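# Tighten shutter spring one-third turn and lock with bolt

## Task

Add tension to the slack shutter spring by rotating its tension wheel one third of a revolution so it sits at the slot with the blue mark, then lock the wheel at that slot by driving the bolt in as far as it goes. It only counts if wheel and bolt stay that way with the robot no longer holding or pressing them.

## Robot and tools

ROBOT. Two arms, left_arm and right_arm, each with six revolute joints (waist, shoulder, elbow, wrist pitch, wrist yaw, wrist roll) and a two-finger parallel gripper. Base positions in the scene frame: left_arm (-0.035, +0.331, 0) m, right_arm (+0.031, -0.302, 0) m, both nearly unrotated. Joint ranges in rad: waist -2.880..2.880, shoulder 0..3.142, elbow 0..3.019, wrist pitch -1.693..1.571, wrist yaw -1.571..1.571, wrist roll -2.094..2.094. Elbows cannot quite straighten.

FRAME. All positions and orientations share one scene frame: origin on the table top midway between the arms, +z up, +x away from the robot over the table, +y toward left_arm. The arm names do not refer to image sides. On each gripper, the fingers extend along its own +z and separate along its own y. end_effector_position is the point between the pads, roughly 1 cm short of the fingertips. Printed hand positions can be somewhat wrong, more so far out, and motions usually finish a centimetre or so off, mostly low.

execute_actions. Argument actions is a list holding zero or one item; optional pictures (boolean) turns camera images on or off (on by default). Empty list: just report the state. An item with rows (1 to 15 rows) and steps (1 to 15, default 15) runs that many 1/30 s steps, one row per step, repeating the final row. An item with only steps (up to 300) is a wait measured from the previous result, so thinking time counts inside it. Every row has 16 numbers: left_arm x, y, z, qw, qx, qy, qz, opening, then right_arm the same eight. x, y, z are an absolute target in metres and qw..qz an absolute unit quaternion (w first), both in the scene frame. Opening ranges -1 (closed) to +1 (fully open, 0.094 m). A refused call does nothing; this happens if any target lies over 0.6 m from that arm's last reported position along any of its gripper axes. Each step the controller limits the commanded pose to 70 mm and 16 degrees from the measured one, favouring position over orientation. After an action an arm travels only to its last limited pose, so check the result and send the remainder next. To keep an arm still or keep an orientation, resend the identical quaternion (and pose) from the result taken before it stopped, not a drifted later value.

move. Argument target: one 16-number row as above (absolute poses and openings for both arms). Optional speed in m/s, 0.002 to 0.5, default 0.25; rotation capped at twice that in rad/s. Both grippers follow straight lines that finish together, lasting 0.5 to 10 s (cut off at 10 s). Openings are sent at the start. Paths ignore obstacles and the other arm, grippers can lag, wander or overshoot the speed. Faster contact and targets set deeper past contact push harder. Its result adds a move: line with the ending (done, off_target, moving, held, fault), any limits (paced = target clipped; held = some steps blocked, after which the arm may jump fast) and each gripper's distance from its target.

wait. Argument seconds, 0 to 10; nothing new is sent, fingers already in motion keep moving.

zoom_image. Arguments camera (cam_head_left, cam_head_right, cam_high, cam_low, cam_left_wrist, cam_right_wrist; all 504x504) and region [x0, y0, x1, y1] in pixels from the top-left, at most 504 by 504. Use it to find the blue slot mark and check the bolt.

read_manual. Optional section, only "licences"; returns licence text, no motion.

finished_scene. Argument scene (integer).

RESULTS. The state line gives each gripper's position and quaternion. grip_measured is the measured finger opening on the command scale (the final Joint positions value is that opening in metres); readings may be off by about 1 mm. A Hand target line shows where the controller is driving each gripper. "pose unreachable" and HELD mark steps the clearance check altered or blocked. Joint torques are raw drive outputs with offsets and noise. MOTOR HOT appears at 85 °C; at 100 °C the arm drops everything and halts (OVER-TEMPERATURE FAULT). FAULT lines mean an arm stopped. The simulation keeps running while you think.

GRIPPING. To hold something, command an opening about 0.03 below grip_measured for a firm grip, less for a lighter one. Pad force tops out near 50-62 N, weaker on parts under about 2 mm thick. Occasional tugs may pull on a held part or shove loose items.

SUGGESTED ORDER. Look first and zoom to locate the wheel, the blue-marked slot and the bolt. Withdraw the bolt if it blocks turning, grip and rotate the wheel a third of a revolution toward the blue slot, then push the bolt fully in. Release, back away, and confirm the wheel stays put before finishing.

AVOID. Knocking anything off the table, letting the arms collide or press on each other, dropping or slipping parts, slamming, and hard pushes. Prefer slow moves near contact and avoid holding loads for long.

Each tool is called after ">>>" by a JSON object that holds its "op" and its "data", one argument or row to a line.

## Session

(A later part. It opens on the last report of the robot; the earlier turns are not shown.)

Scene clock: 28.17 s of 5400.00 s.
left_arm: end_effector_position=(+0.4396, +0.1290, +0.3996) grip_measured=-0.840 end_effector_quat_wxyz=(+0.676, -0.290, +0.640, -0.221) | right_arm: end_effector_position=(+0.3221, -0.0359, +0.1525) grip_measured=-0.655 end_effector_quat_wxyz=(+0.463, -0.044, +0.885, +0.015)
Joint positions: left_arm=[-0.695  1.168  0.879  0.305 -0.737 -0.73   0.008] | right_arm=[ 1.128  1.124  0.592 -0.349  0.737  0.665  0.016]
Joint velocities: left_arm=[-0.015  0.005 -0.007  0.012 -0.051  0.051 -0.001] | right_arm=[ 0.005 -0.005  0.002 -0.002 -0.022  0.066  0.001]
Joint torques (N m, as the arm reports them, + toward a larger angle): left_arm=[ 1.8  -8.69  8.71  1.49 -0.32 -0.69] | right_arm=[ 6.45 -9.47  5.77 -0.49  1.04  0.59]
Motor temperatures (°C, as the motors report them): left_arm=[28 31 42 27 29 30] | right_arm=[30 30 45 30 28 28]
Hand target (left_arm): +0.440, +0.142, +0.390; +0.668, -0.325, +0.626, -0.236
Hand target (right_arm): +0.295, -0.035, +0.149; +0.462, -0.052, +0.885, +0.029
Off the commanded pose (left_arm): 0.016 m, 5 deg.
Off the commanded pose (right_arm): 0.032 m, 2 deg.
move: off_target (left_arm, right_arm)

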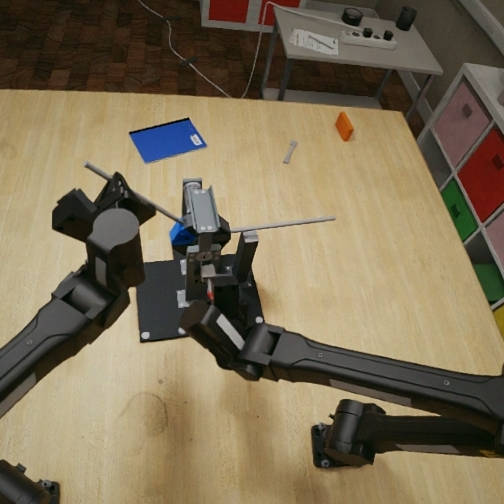

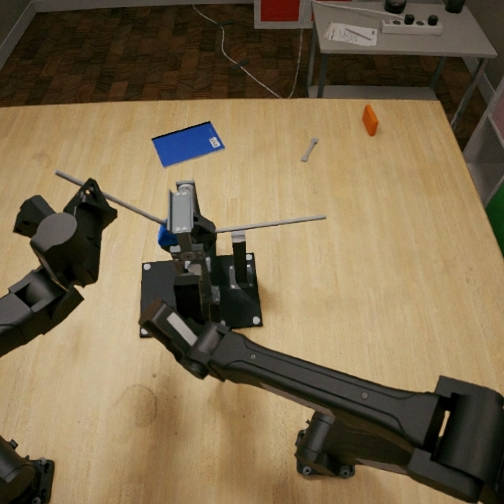

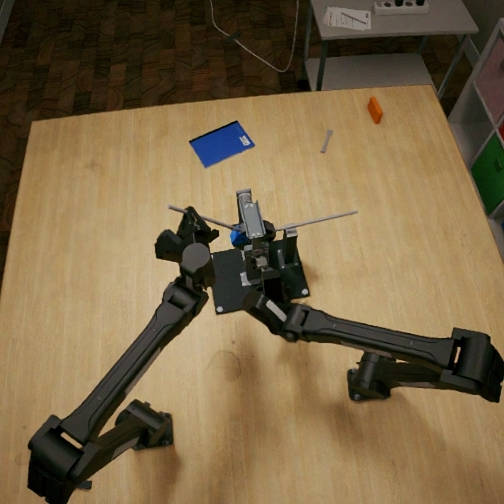

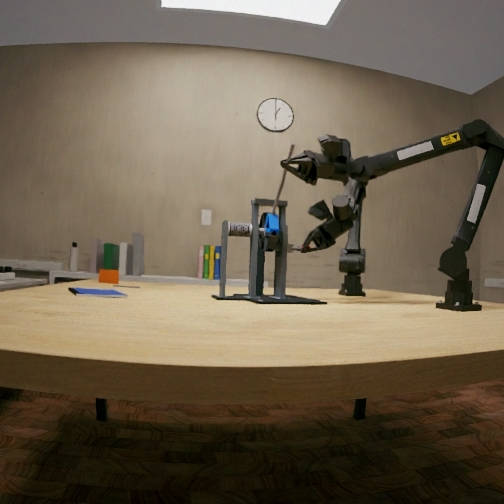

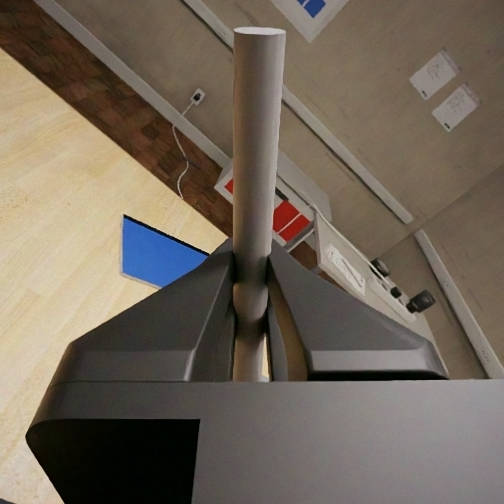

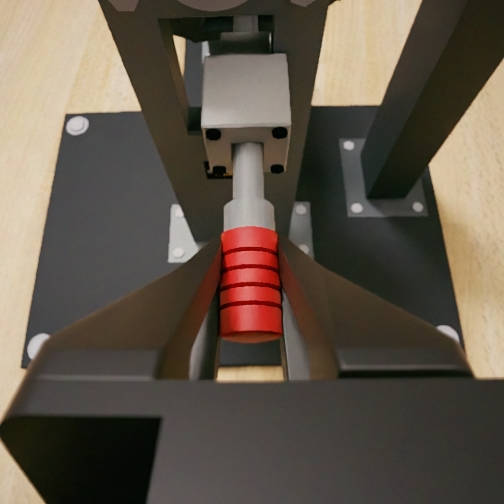

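>>> {"op": "move", "data": {
  "target": [0.44,0.142,0.39,0.668,-0.327,0.628,-0.237,-0.9,0.27,-0.05,0.19,0.46,-0.05,0.885,0.03,0.3],
  "speed": 0.1
}}

>>> {"op": "move", "data": {
  "target": [0.44,0.142,0.39,0.668,-0.327,0.628,-0.237,-0.9,0.38,-0.23,0.235,0.488,0.442,0.554,0.514,0.3],
  "speed": 0.3
}}

>>> {"op": "move", "data": {
  "target": [0.44,0.142,0.39,0.668,-0.327,0.628,-0.237,-0.9,0.48,-0.21,0.235,0.488,0.442,0.554,0.514,0.3],
  "speed": 0.1
}}

Scene clock: 32.17 s of 5400.00 s.
left_arm: end_effector_position=(+0.4395, +0.1288, +0.4000) grip_measured=-0.840 end_effector_quat_wxyz=(+0.676, -0.289, +0.640, -0.221) | right_arm: end_effector_position=(+0.2726, -0.0529, +0.1846) grip_measured=+0.298 end_effector_quat_wxyz=(+0.461, -0.055, +0.886, +0.023)
Joint positions: left_arm=[-0.695  1.168  0.879  0.306 -0.736 -0.729  0.008] | right_arm=[ 1.251  0.941  0.586 -0.599  0.79   0.775  0.061]
Joint velocities: left_arm=[-0.015 -0.005 -0.002  0.002  0.007  0.051  0.001] | right_arm=[-0.005  0.005 -0.012 -0.022 -0.095  0.051  0.   ]
Joint torques (N m, as the arm reports them, + toward a larger angle): left_arm=[ 1.83 -8.63  8.7   1.48 -0.39 -0.74] | right_arm=[ 0.64 -3.51 11.31  0.26  0.51  0.2 ]
Motor temperatures (°C, as the motors report them): left_arm=[28 31 41 27 29 30] | right_arm=[30 30 44 30 28 28]
Hand target (left_arm): +0.440, +0.142, +0.390; +0.668, -0.325, +0.627, -0.236
Hand target (right_arm): +0.271, -0.049, +0.191; +0.462, -0.051, +0.885, +0.029
Off the commanded pose (left_arm): 0.017 m, 5 deg.
Off the commanded pose (right_arm): 0.007 m, 1 deg.
move: off_target (left_arm)

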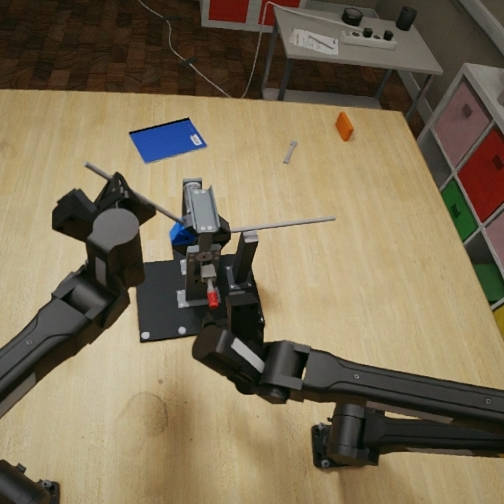

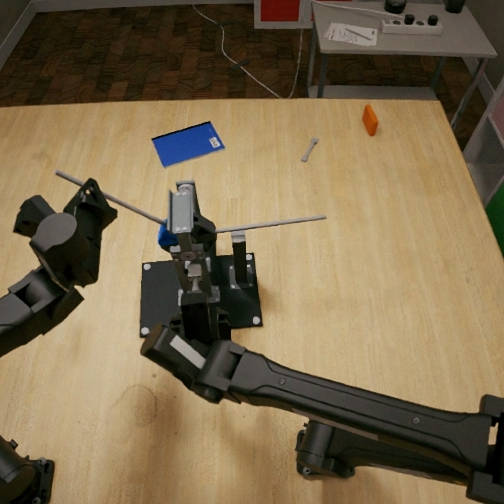

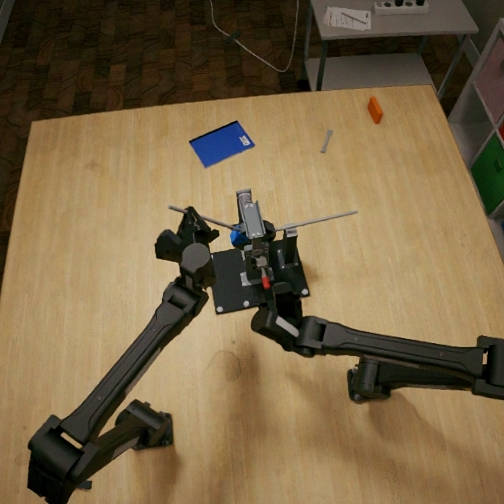

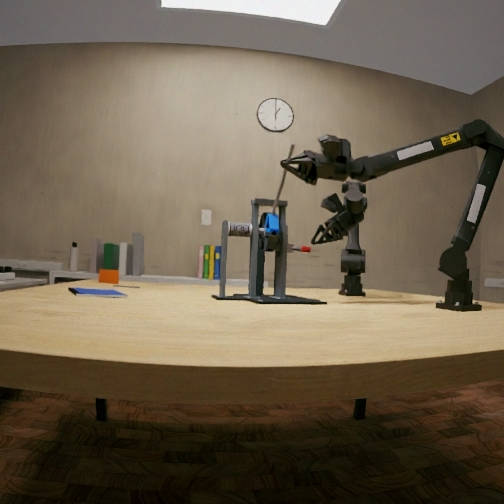

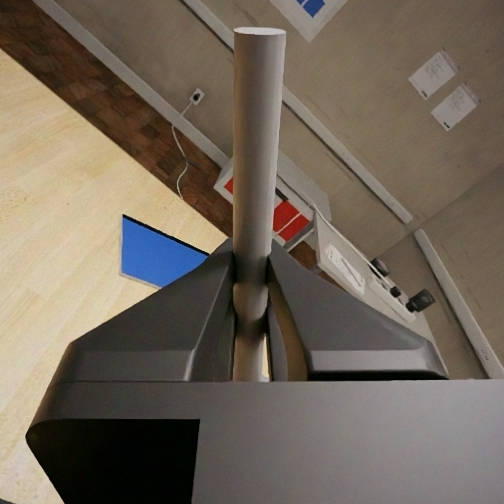

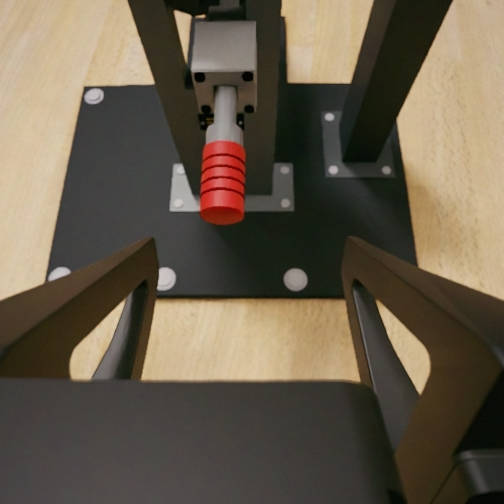

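Scene clock: 35.40 s of 5400.00 s.
left_arm: end_effector_position=(+0.4392, +0.1289, +0.3995) grip_measured=-0.840 end_effector_quat_wxyz=(+0.676, -0.290, +0.640, -0.222) | right_arm: end_effector_position=(+0.3786, -0.2244, +0.2284) grip_measured=+0.298 end_effector_quat_wxyz=(+0.479, +0.448, +0.561, +0.504)
Joint positions: left_arm=[-0.696  1.167  0.877  0.307 -0.736 -0.73   0.008] | right_arm=[0.389 0.725 0.186 0.506 0.164 1.49  0.061]
Joint velocities: left_arm=[-0.024  0.005 -0.007  0.002 -0.007 -0.007 -0.001] | right_arm=[-0.024 -0.005 -0.002  0.007  0.037  0.037 -0.   ]
Joint torques (N m, as the arm reports them, + toward a larger angle): left_arm=[ 1.84 -8.54  8.8   1.44 -0.35 -0.73] | right_arm=[-1.32  0.06  9.99  2.32 -0.2   0.13]
Motor temperatures (°C, as the motors report them): left_arm=[28 31 41 27 29 30] | right_arm=[30 30 44 30 28 28]
Hand target (left_arm): +0.440, +0.142, +0.390; +0.668, -0.325, +0.627, -0.236
Hand target (right_arm): +0.380, -0.227, +0.233; +0.481, +0.451, +0.551, +0.512
Off the commanded pose (left_arm): 0.016 m, 5 deg.
Off the commanded pose (right_arm): 0.009 m, 2 deg.
move: off_target (left_arm)

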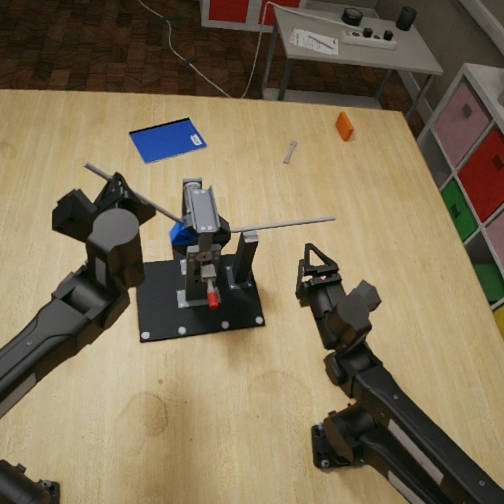

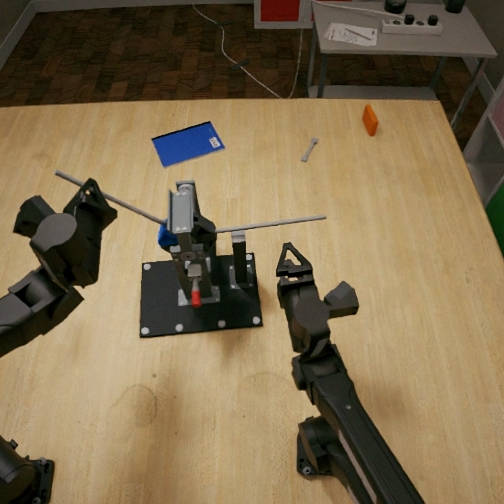

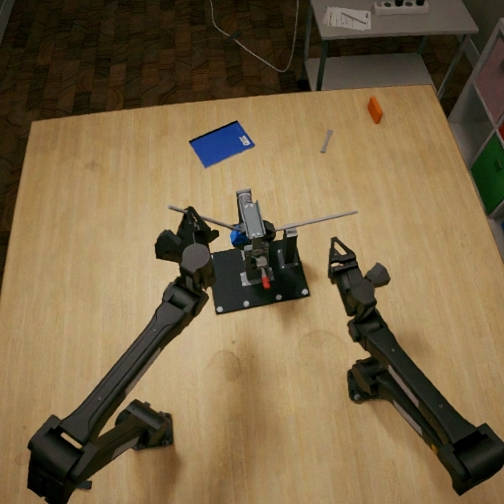

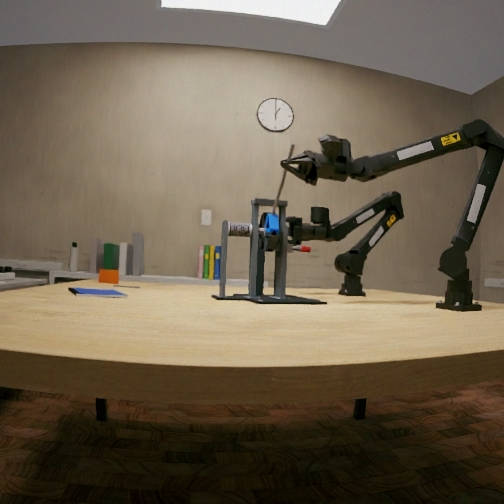

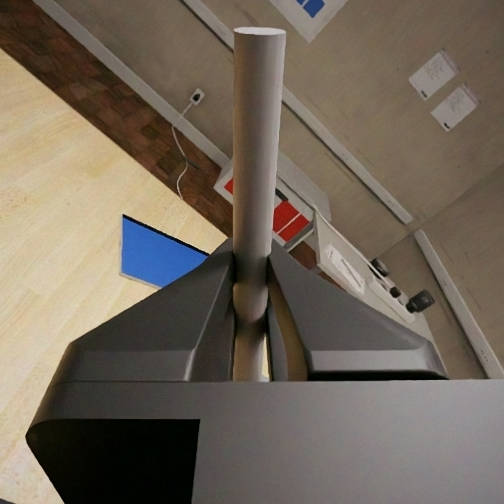

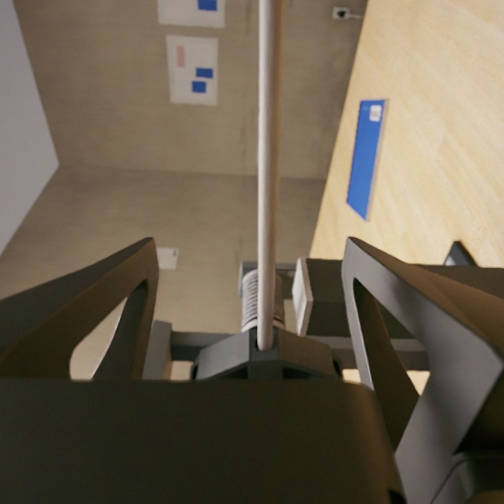

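Scene clock: 36.77 s of 5400.00 s.
left_arm: end_effector_position=(+0.4392, +0.1288, +0.3999) grip_measured=-0.840 end_effector_quat_wxyz=(+0.677, -0.289, +0.640, -0.222) | right_arm: end_effector_position=(+0.4666, -0.2084, +0.2118) grip_measured=+0.298 end_effector_quat_wxyz=(+0.471, +0.451, +0.570, +0.500)
Joint positions: left_arm=[-0.696  1.167  0.877  0.308 -0.736 -0.728  0.008] | right_arm=[0.344 1.184 0.356 0.771 0.11  1.49  0.061]
Joint velocities: left_arm=[-0.015  0.005 -0.007 -0.002  0.022  0.037 -0.   ] | right_arm=[ 0.015 -0.005  0.002  0.007 -0.037  0.007  0.   ]
Joint torques (N m, as the arm reports them, + toward a larger angle): left_arm=[ 1.87 -8.52  8.81  1.42 -0.4  -0.74] | right_arm=[-1.43 -4.49 11.7   2.38 -0.21  0.  ]
Motor temperatures (°C, as the motors report them): left_arm=[28 31 41 27 29 30] | right_arm=[30 30 44 30 28 28]
Hand target (left_arm): +0.440, +0.142, +0.390; +0.668, -0.325, +0.626, -0.236
Hand target (right_arm): +0.478, -0.211, +0.234; +0.486, +0.442, +0.553, +0.513
Off the commanded pose (left_arm): 0.016 m, 5 deg.
Off the commanded pose (right_arm): 0.027 m, 3 deg.
move: off_target (left_arm, right_arm)

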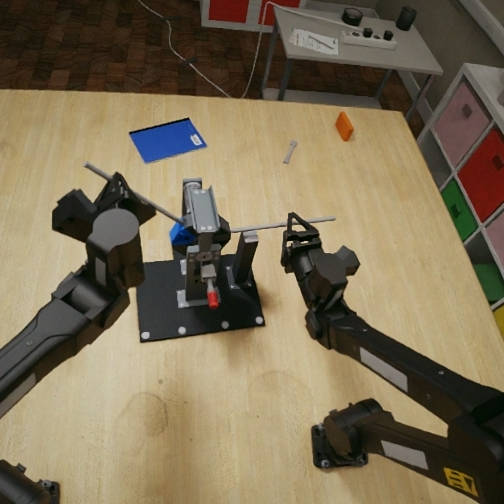

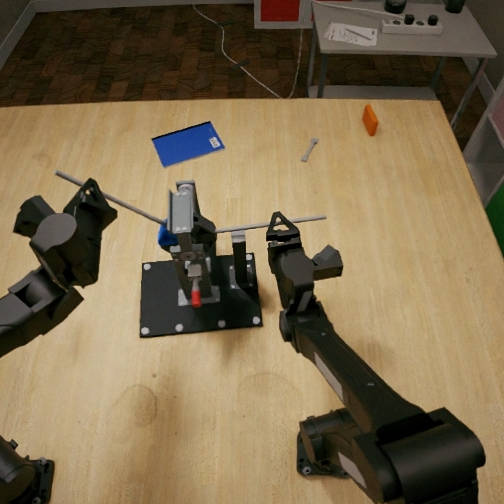

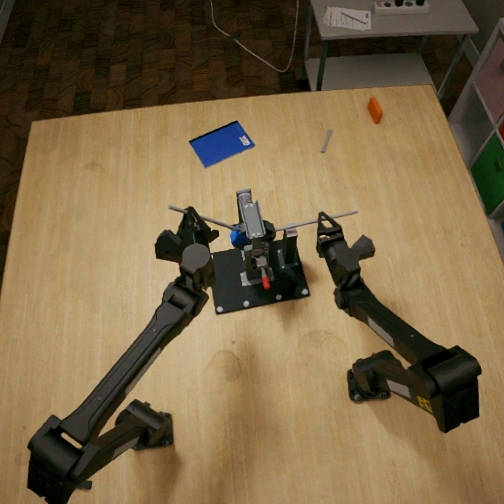

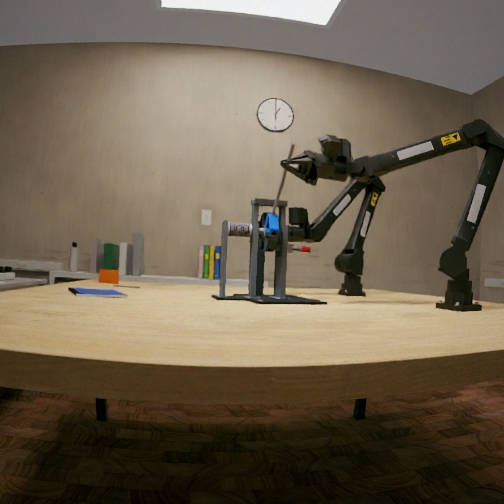

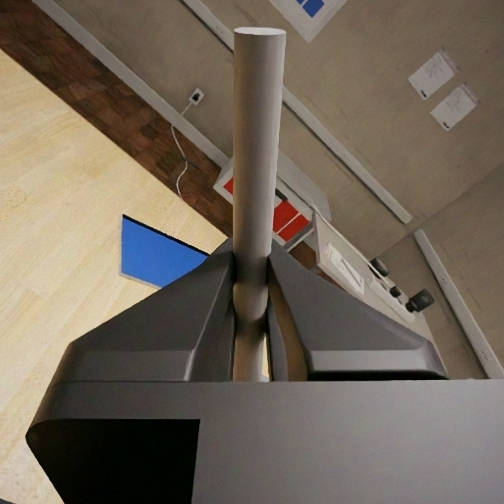

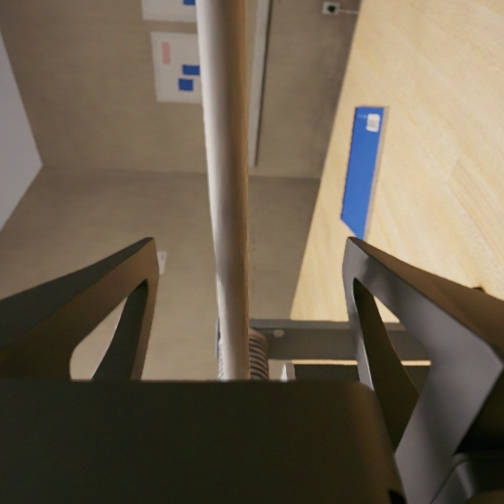

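>>> {"op": "execute_actions", "data": {
  "actions": [
    {"rows":[[0.44,0.142,0.39,0.668,-0.327,0.628,-0.237,-0.9,0.486,-0.209,0.243,0.495,0.436,0.56,0.507,-0.3]],"steps":15}
  ],
  "pictures": false
}}

>>> {"op": "execute_actions", "data": {
  "actions": [
    {"rows":[[0.44,0.142,0.39,0.668,-0.327,0.628,-0.237,-0.9,0.486,-0.209,0.243,0.495,0.436,0.56,0.507,-0.9]],"steps":12}
  ],
  "pictures": false
}}

>>> {"op": "move", "data": {
  "target": [0.44,0.142,0.39,0.668,-0.327,0.628,-0.237,-0.9,0.493,-0.268,0.248,0.495,0.436,0.56,0.507,-0.9],
  "speed": 0.05
}}

Scene clock: 40.80 s of 5400.00 s.
left_arm: end_effector_position=(+0.4392, +0.1288, +0.3999) grip_measured=-0.840 end_effector_quat_wxyz=(+0.677, -0.289, +0.640, -0.222) | right_arm: end_effector_position=(+0.4754, -0.2061, +0.2277) grip_measured=-0.298 end_effector_quat_wxyz=(+0.482, +0.440, +0.565, +0.505)
Joint positions: left_arm=[-0.696  1.167  0.877  0.308 -0.736 -0.728  0.008] | right_arm=[0.344 1.184 0.388 0.771 0.11  1.473 0.033]
Joint velocities: left_arm=[ 0.005 -0.005 -0.002  0.022  0.066 -0.007 -0.   ] | right_arm=[ 0.005 -0.005 -0.012 -0.007 -0.022  0.066  0.   ]
Joint torques (N m, as the arm reports them, + toward a larger angle): left_arm=[ 1.82 -8.56  8.81  1.42 -0.39 -0.75] | right_arm=[-1.5  -5.24 11.83  0.93 -0.09 -0.11]
Motor temperatures (°C, as the motors report them): left_arm=[28 31 40 27 29 30] | right_arm=[30 30 45 30 28 28]
Hand target (left_arm): +0.440, +0.142, +0.390; +0.668, -0.325, +0.626, -0.236
Hand target (right_arm): +0.486, -0.209, +0.243; +0.494, +0.435, +0.558, +0.505
Off the commanded pose (left_arm): 0.016 m, 5 deg.
Off the commanded pose (right_arm): 0.019 m, 2 deg.
Steps of this call (steps 1 to 90: nothing new was sent; then 0.53 s passed at rest; steps 91 to 105: all 15 steps of this action). Readings (end_effector_position):
91: left_arm (+0.4392, +0.1288, +0.3999) | right_arm (+0.4671, -0.2082, +0.2128)
92: left_arm (+0.4392, +0.1288, +0.3999) | right_arm (+0.4681, -0.2080, +0.2143)
94: left_arm (+0.4392, +0.1288, +0.3999) | right_arm (+0.4713, -0.2071, +0.2201)
98: left_arm (+0.4392, +0.1288, +0.3999) | right_arm (+0.4753, -0.2061, +0.2275)
105: the state above

Scene clock: 41.20 s of 5400.00 s.
left_arm: end_effector_position=(+0.4393, +0.1310, +0.3979) grip_measured=-0.840 end_effector_quat_wxyz=(+0.675, -0.294, +0.639, -0.222) | right_arm: end_effector_position=(+0.4757, -0.2061, +0.2240) grip_measured=-0.840 end_effector_quat_wxyz=(+0.483, +0.439, +0.571, +0.498)
Joint positions: left_arm=[-0.693  1.167  0.874  0.308 -0.739 -0.739  0.008] | right_arm=[0.344 1.187 0.388 0.762 0.11  1.461 0.008]
Joint velocities: left_arm=[ 0.015 -0.005  0.002 -0.007 -0.081 -0.037 -0.001] | right_arm=[-0.005 -0.005  0.017 -0.002 -0.081 -0.081 -0.   ]
Joint torques (N m, as the arm reports them, + toward a larger angle): left_arm=[ 1.65 -8.54  9.12  1.37 -0.23 -0.66] | right_arm=[-1.44 -5.61 11.69  1.31 -0.11  0.02]
Motor temperatures (°C, as the motors report them): left_arm=[28 31 40 27 29 30] | right_arm=[30 30 45 30 28 28]
Hand target (left_arm): +0.440, +0.142, +0.390; +0.668, -0.325, +0.627, -0.236
Hand target (right_arm): +0.486, -0.209, +0.243; +0.494, +0.435, +0.558, +0.505
Off the commanded pose (left_arm): 0.014 m, 4 deg.
Off the commanded pose (right_arm): 0.022 m, 2 deg.
Steps of this call (steps 1 to 12: all 12 steps of this action). Readings (end_effector_position):
1: left_arm (+0.4391, +0.1289, +0.3999) | right_arm (+0.4754, -0.2061, +0.2276)
2: left_arm (+0.4391, +0.1291, +0.3994) | right_arm (+0.4754, -0.2060, +0.2271)
4: left_arm (+0.4392, +0.1303, +0.3986) | right_arm (+0.4755, -0.2062, +0.2251)
8: left_arm (+0.4393, +0.1310, +0.3979) | right_arm (+0.4757, -0.2061, +0.2240)
12: the state above

Scene clock: 43.10 s of 5400.00 s.
left_arm: end_effector_position=(+0.4392, +0.1310, +0.3981) grip_measured=-0.840 end_effector_quat_wxyz=(+0.676, -0.294, +0.639, -0.222) | right_arm: end_effector_position=(+0.4820, -0.2640, +0.2218) grip_measured=-0.840 end_effector_quat_wxyz=(+0.478, +0.446, +0.571, +0.497)
Joint positions: left_arm=[-0.693  1.167  0.874  0.308 -0.739 -0.738  0.008] | right_arm=[ 0.14   1.176  0.383  0.742 -0.089  1.463  0.008]
Joint velocities: left_arm=[-0.015 -0.005 -0.012 -0.002 -0.051  0.007  0.   ] | right_arm=[-0.015 -0.015  0.007  0.012  0.051  0.022 -0.   ]
Joint torques (N m, as the arm reports them, + toward a larger angle): left_arm=[ 1.65 -8.56  9.11  1.37 -0.26 -0.66] | right_arm=[-1.43 -6.23 12.42  1.15 -0.22  0.04]
Motor temperatures (°C, as the motors report them): left_arm=[28 31 40 27 29 30] | right_arm=[30 30 45 30 28 28]
Hand target (left_arm): +0.440, +0.142, +0.390; +0.668, -0.325, +0.626, -0.236
Hand target (right_arm): +0.492, -0.268, +0.248; +0.492, +0.437, +0.557, +0.507
Off the commanded pose (left_arm): 0.014 m, 4 deg.
Off the commanded pose (right_arm): 0.029 m, 3 deg.
move: off_target (left_arm, right_arm)

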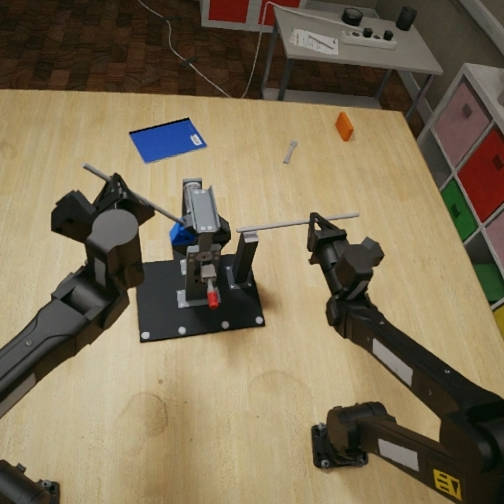

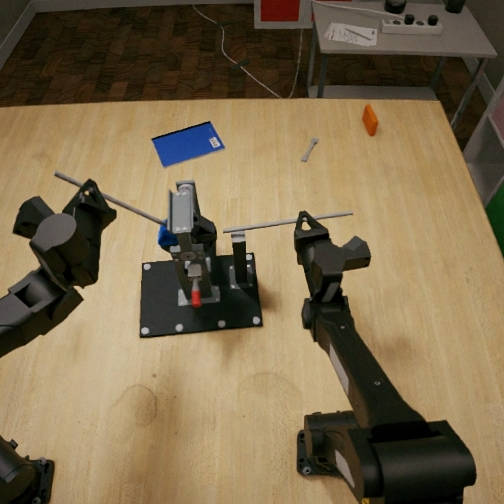

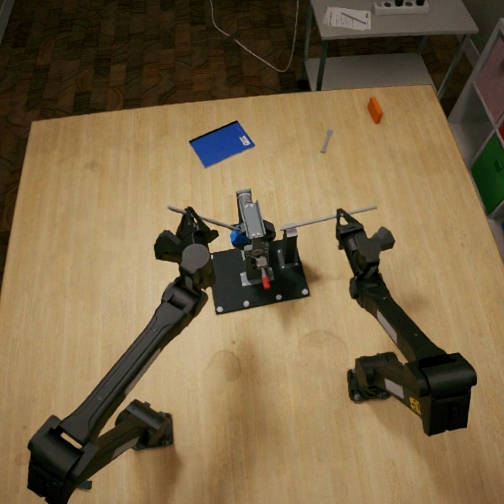

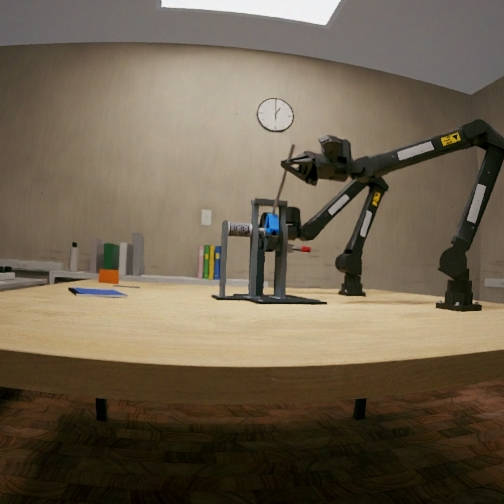

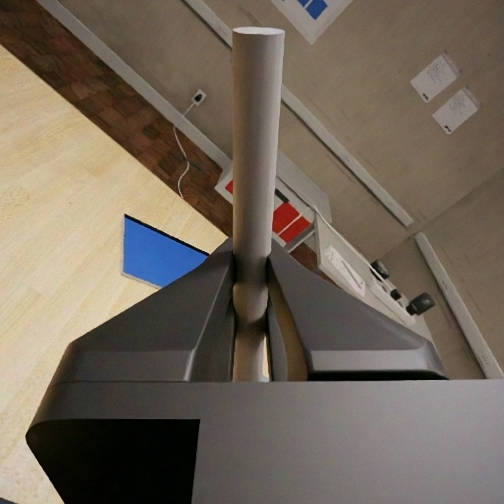

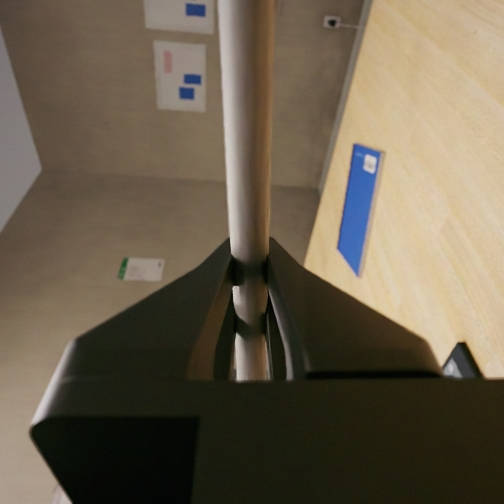

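>>> {"op": "move", "data": {
  "target": [0.43,0.203,0.29,0.584,-0.479,0.522,-0.401,-0.9,0.482,-0.264,0.2218,0.478,0.446,0.571,0.497,-0.9],
  "speed": 0.15
}}

>>> {"op": "move", "data": {
  "target": [0.428,0.211,0.175,0.469,-0.591,0.391,-0.531,-0.9,0.482,-0.264,0.2218,0.478,0.446,0.571,0.497,-0.9],
  "speed": 0.15
}}

>>> {"op": "zoom_image", "data": {
  "camera": "cam_head_right",
  "region": [150,195,270,275]
}}

Scene clock: 50.47 s of 5400.00 s.
left_arm: end_effector_position=(+0.4280, +0.1979, +0.3020) grip_measured=-0.841 end_effector_quat_wxyz=(+0.601, -0.448, +0.541, -0.381) | right_arm: end_effector_position=(+0.4790, -0.2642, +0.2165) grip_measured=-0.840 end_effector_quat_wxyz=(+0.475, +0.449, +0.574, +0.494)
Joint positions: left_arm=[-0.554  1.169  0.597  0.587 -0.613 -1.248  0.007] | right_arm=[ 0.14   1.176  0.373  0.742 -0.089  1.463  0.008]
Joint velocities: left_arm=[-0.015  0.015  0.007 -0.007 -0.007  0.081  0.   ] | right_arm=[-0.015 -0.005  0.012  0.007  0.022 -0.051 -0.   ]
Joint torques (N m, as the arm reports them, + toward a larger angle): left_arm=[ 1.49 -5.17  8.62  2.06  0.1  -0.75] | right_arm=[-0.23 -5.11  9.36  1.47 -0.07  0.02]
Motor temperatures (°C, as the motors report them): left_arm=[28 31 40 27 29 30] | right_arm=[30 30 46 30 28 28]
Hand target (left_arm): +0.431, +0.204, +0.290; +0.584, -0.476, +0.522, -0.399
Hand target (right_arm): +0.482, -0.264, +0.222; +0.478, +0.446, +0.571, +0.497
Off the commanded pose (left_arm): 0.013 m, 5 deg.
Off the commanded pose (right_arm): 0.006 m, 1 deg.
After step 90, 2.00 s passed at rest.
move: off_target (left_arm)

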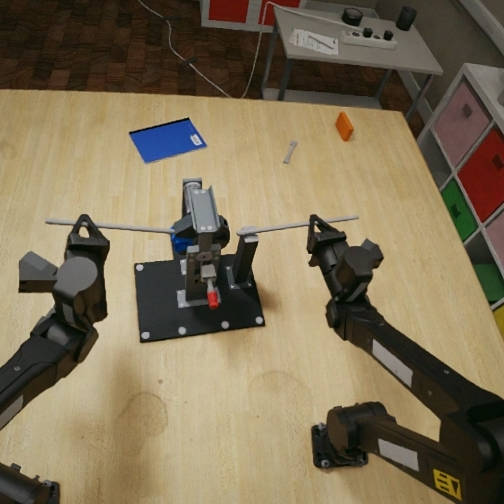

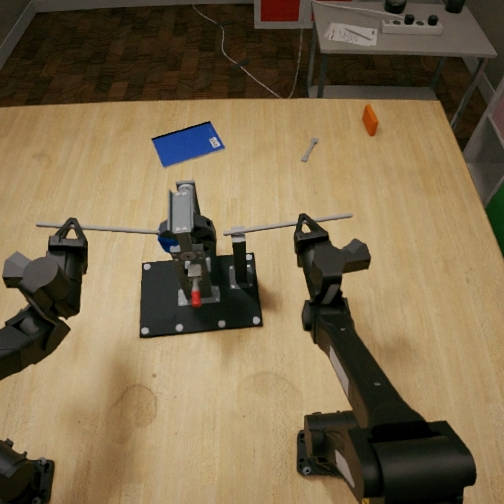

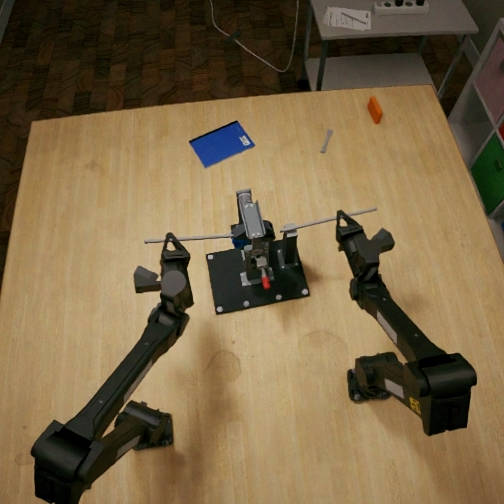

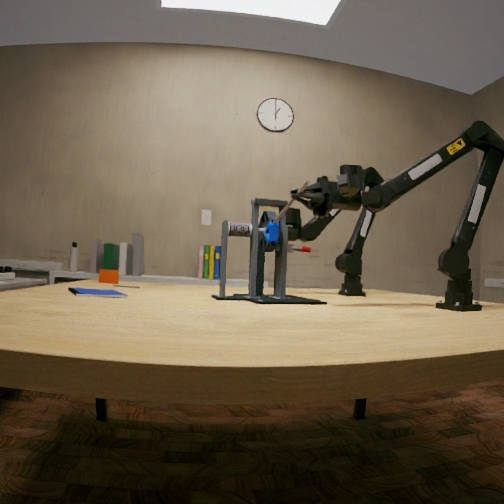

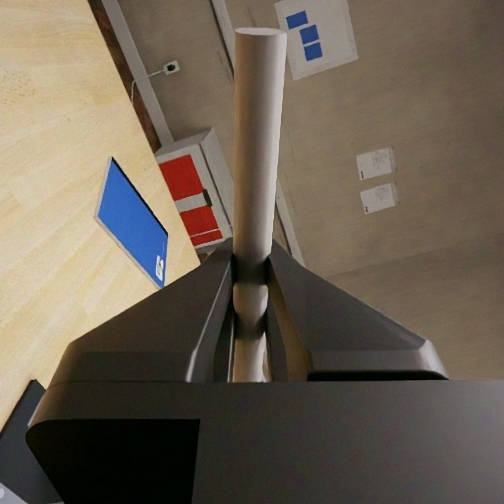

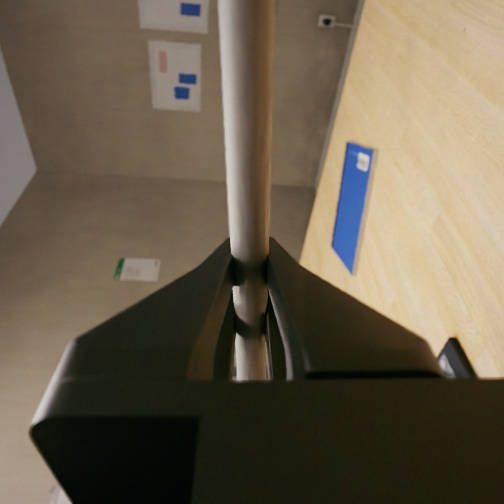

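Scene clock: 52.77 s of 5400.00 s.
left_arm: end_effector_position=(+0.4274, +0.2106, +0.1831) grip_measured=-0.841 end_effector_quat_wxyz=(-0.492, +0.571, -0.411, +0.513) | right_arm: end_effector_position=(+0.4764, -0.2643, +0.2117) grip_measured=-0.840 end_effector_quat_wxyz=(+0.472, +0.451, +0.576, +0.492)
Joint positions: left_arm=[-0.526  1.502  0.448  1.065 -0.599 -1.747  0.007] | right_arm=[ 0.14   1.176  0.364  0.742 -0.089  1.463  0.008]
Joint velocities: left_arm=[-0.005  0.005 -0.002 -0.012  0.007  0.051 -0.   ] | right_arm=[-0.005 -0.005 -0.002 -0.012 -0.081 -0.051  0.001]
Joint torques (N m, as the arm reports them, + toward a larger angle): left_arm=[ 0.66 -6.39  6.    2.04  0.23 -0.69] | right_arm=[-0.37 -4.99 10.16  1.49 -0.07  0.02]
Motor temperatures (°C, as the motors report them): left_arm=[28 31 39 27 29 30] | right_arm=[30 30 46 30 28 28]
Hand target (left_arm): +0.428, +0.211, +0.173; -0.469, +0.589, -0.391, +0.529
Hand target (right_arm): +0.482, -0.264, +0.222; +0.478, +0.446, +0.571, +0.497
Off the commanded pose (left_arm): 0.008 m, 5 deg.
Off the commanded pose (right_arm): 0.012 m, 1 deg.
move: off_target (left_arm, right_arm)

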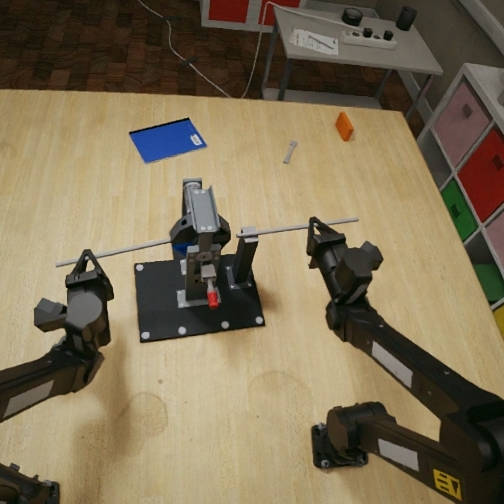

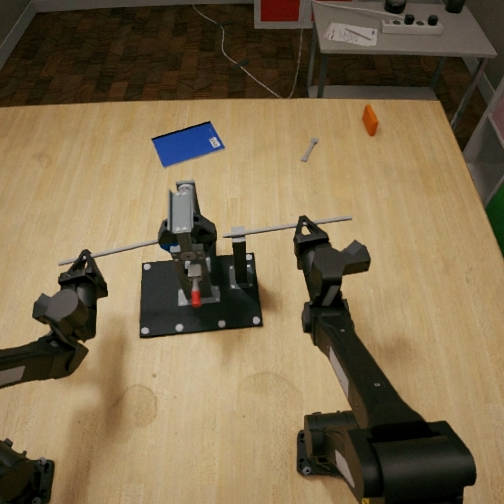

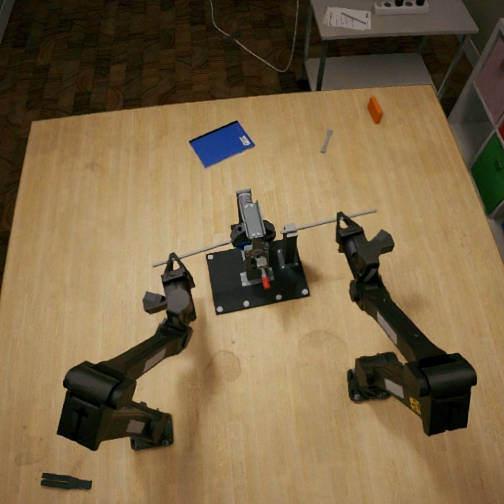

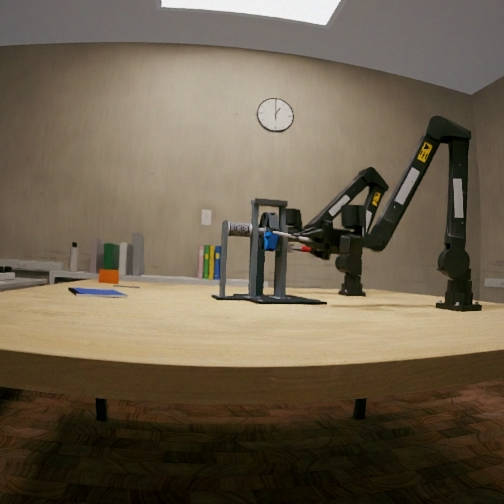

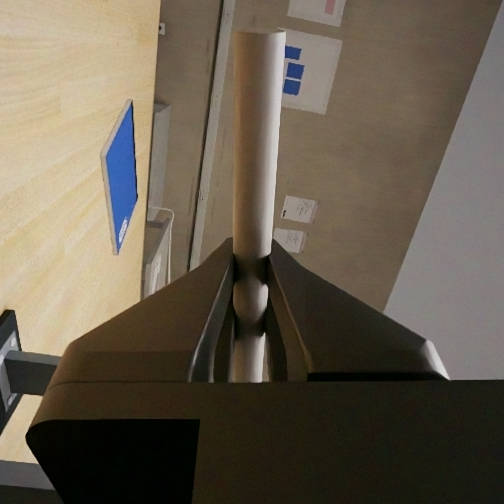

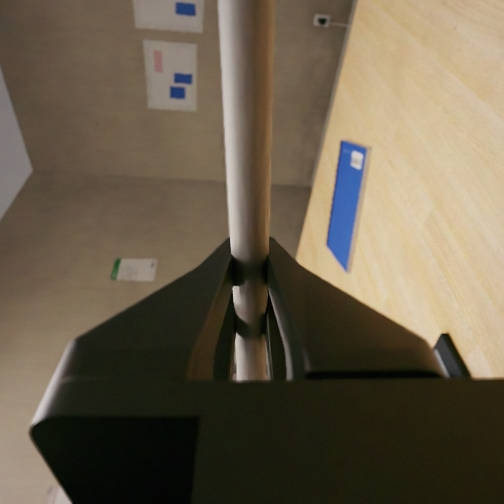

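Region (150, 195, 270, 275) of cam_head_right's 504x504 image, scaled by 4.200, with more detail than that image has.

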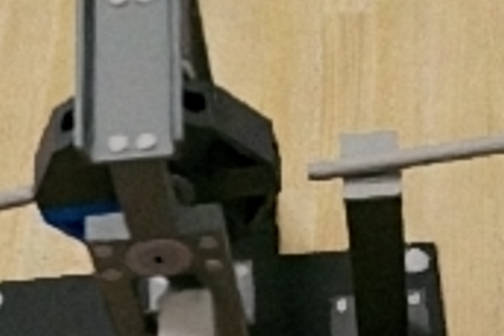

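>>> {"op": "execute_actions", "data": {
  "actions": [
    {"rows":[[0.428,0.211,0.175,0.469,-0.591,0.391,-0.531,-0.9,0.492,-0.266,0.243,0.488,0.442,0.554,0.514,-0.9]]}
  ]
}}

Scene clock: 61.47 s of 5400.00 s.
left_arm: end_effector_position=(+0.4274, +0.2106, +0.1831) grip_measured=-0.841 end_effector_quat_wxyz=(-0.492, +0.571, -0.411, +0.513) | right_arm: end_effector_position=(+0.4764, -0.2643, +0.2117) grip_measured=-0.840 end_effector_quat_wxyz=(+0.472, +0.451, +0.576, +0.492)
Joint positions: left_arm=[-0.526  1.502  0.448  1.065 -0.599 -1.747  0.007] | right_arm=[ 0.14   1.176  0.364  0.742 -0.089  1.465  0.008]
Joint velocities: left_arm=[-0.015 -0.005  0.002 -0.017  0.022 -0.037  0.001] | right_arm=[-0.015 -0.005 -0.002 -0.012 -0.037 -0.051 -0.   ]
Joint torques (N m, as the arm reports them, + toward a larger angle): left_arm=[ 0.66 -6.97  6.05  1.76  0.21 -0.7 ] | right_arm=[-0.88 -5.1  13.19  2.2  -0.16  0.19]
Motor temperatures (°C, as the motors report them): left_arm=[28 31 38 28 29 31] | right_arm=[30 30 46 30 28 28]
Hand target (left_arm): +0.428, +0.211, +0.175; -0.469, +0.589, -0.391, +0.529
Hand target (right_arm): +0.491, -0.266, +0.243; +0.487, +0.441, +0.553, +0.513
Off the commanded pose (left_arm): 0.008 m, 5 deg.
Off the commanded pose (right_arm): 0.035 m, 4 deg.
Steps of this call (steps 1 to 90: nothing new was sent; then 5.20 s passed at rest; steps 91 to 105: all 15 steps of this action). Readings (end_effector_position):
91: left_arm (+0.4274, +0.2106, +0.1831) | right_arm (+0.4764, -0.2643, +0.2117)
92: left_arm (+0.4274, +0.2106, +0.1831) | right_arm (+0.4764, -0.2643, +0.2117)
94: left_arm (+0.4274, +0.2106, +0.1831) | right_arm (+0.4764, -0.2643, +0.2117)
98: left_arm (+0.4274, +0.2106, +0.1831) | right_arm (+0.4764, -0.2643, +0.2117)
105: the state above

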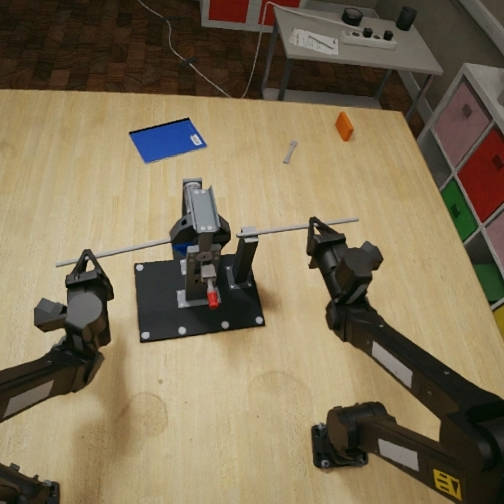

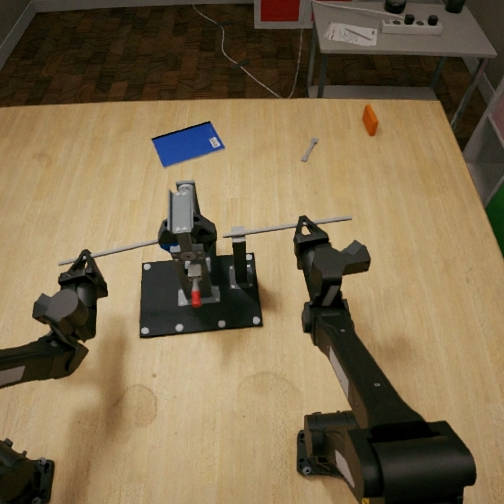

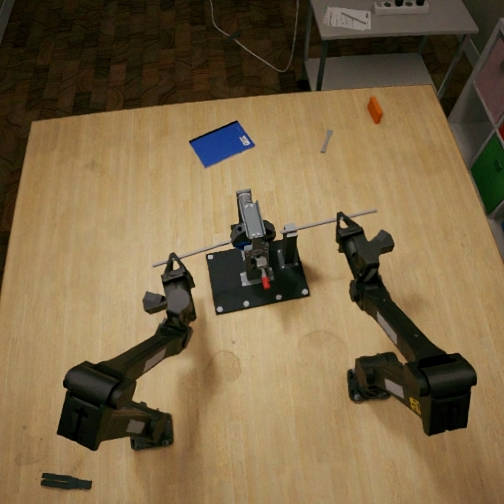

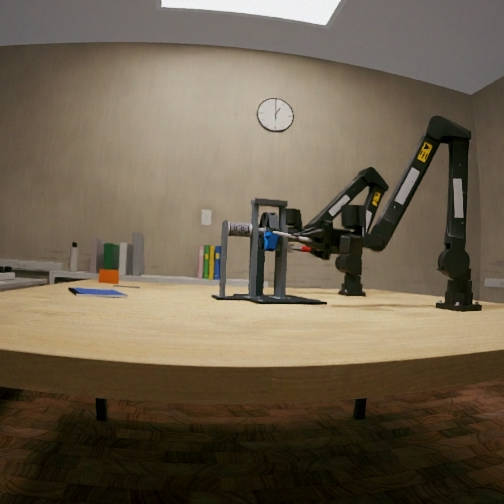

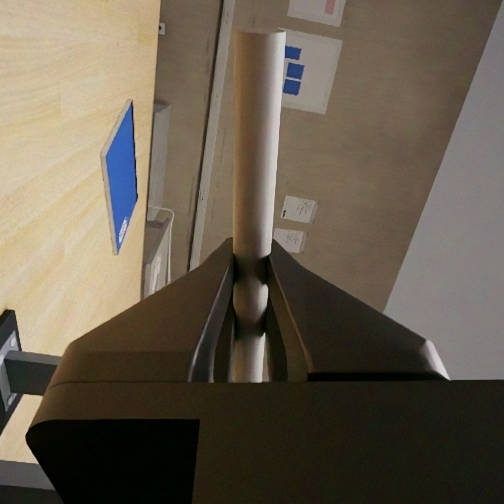

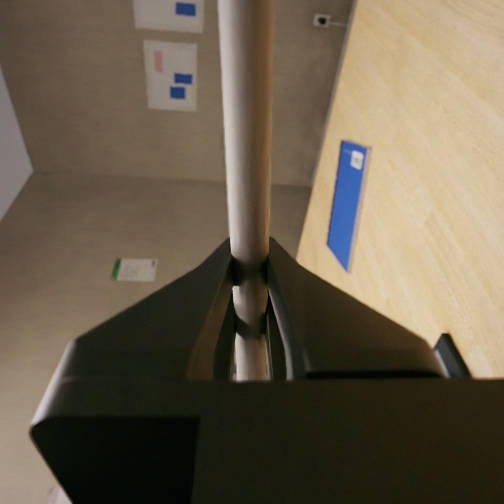

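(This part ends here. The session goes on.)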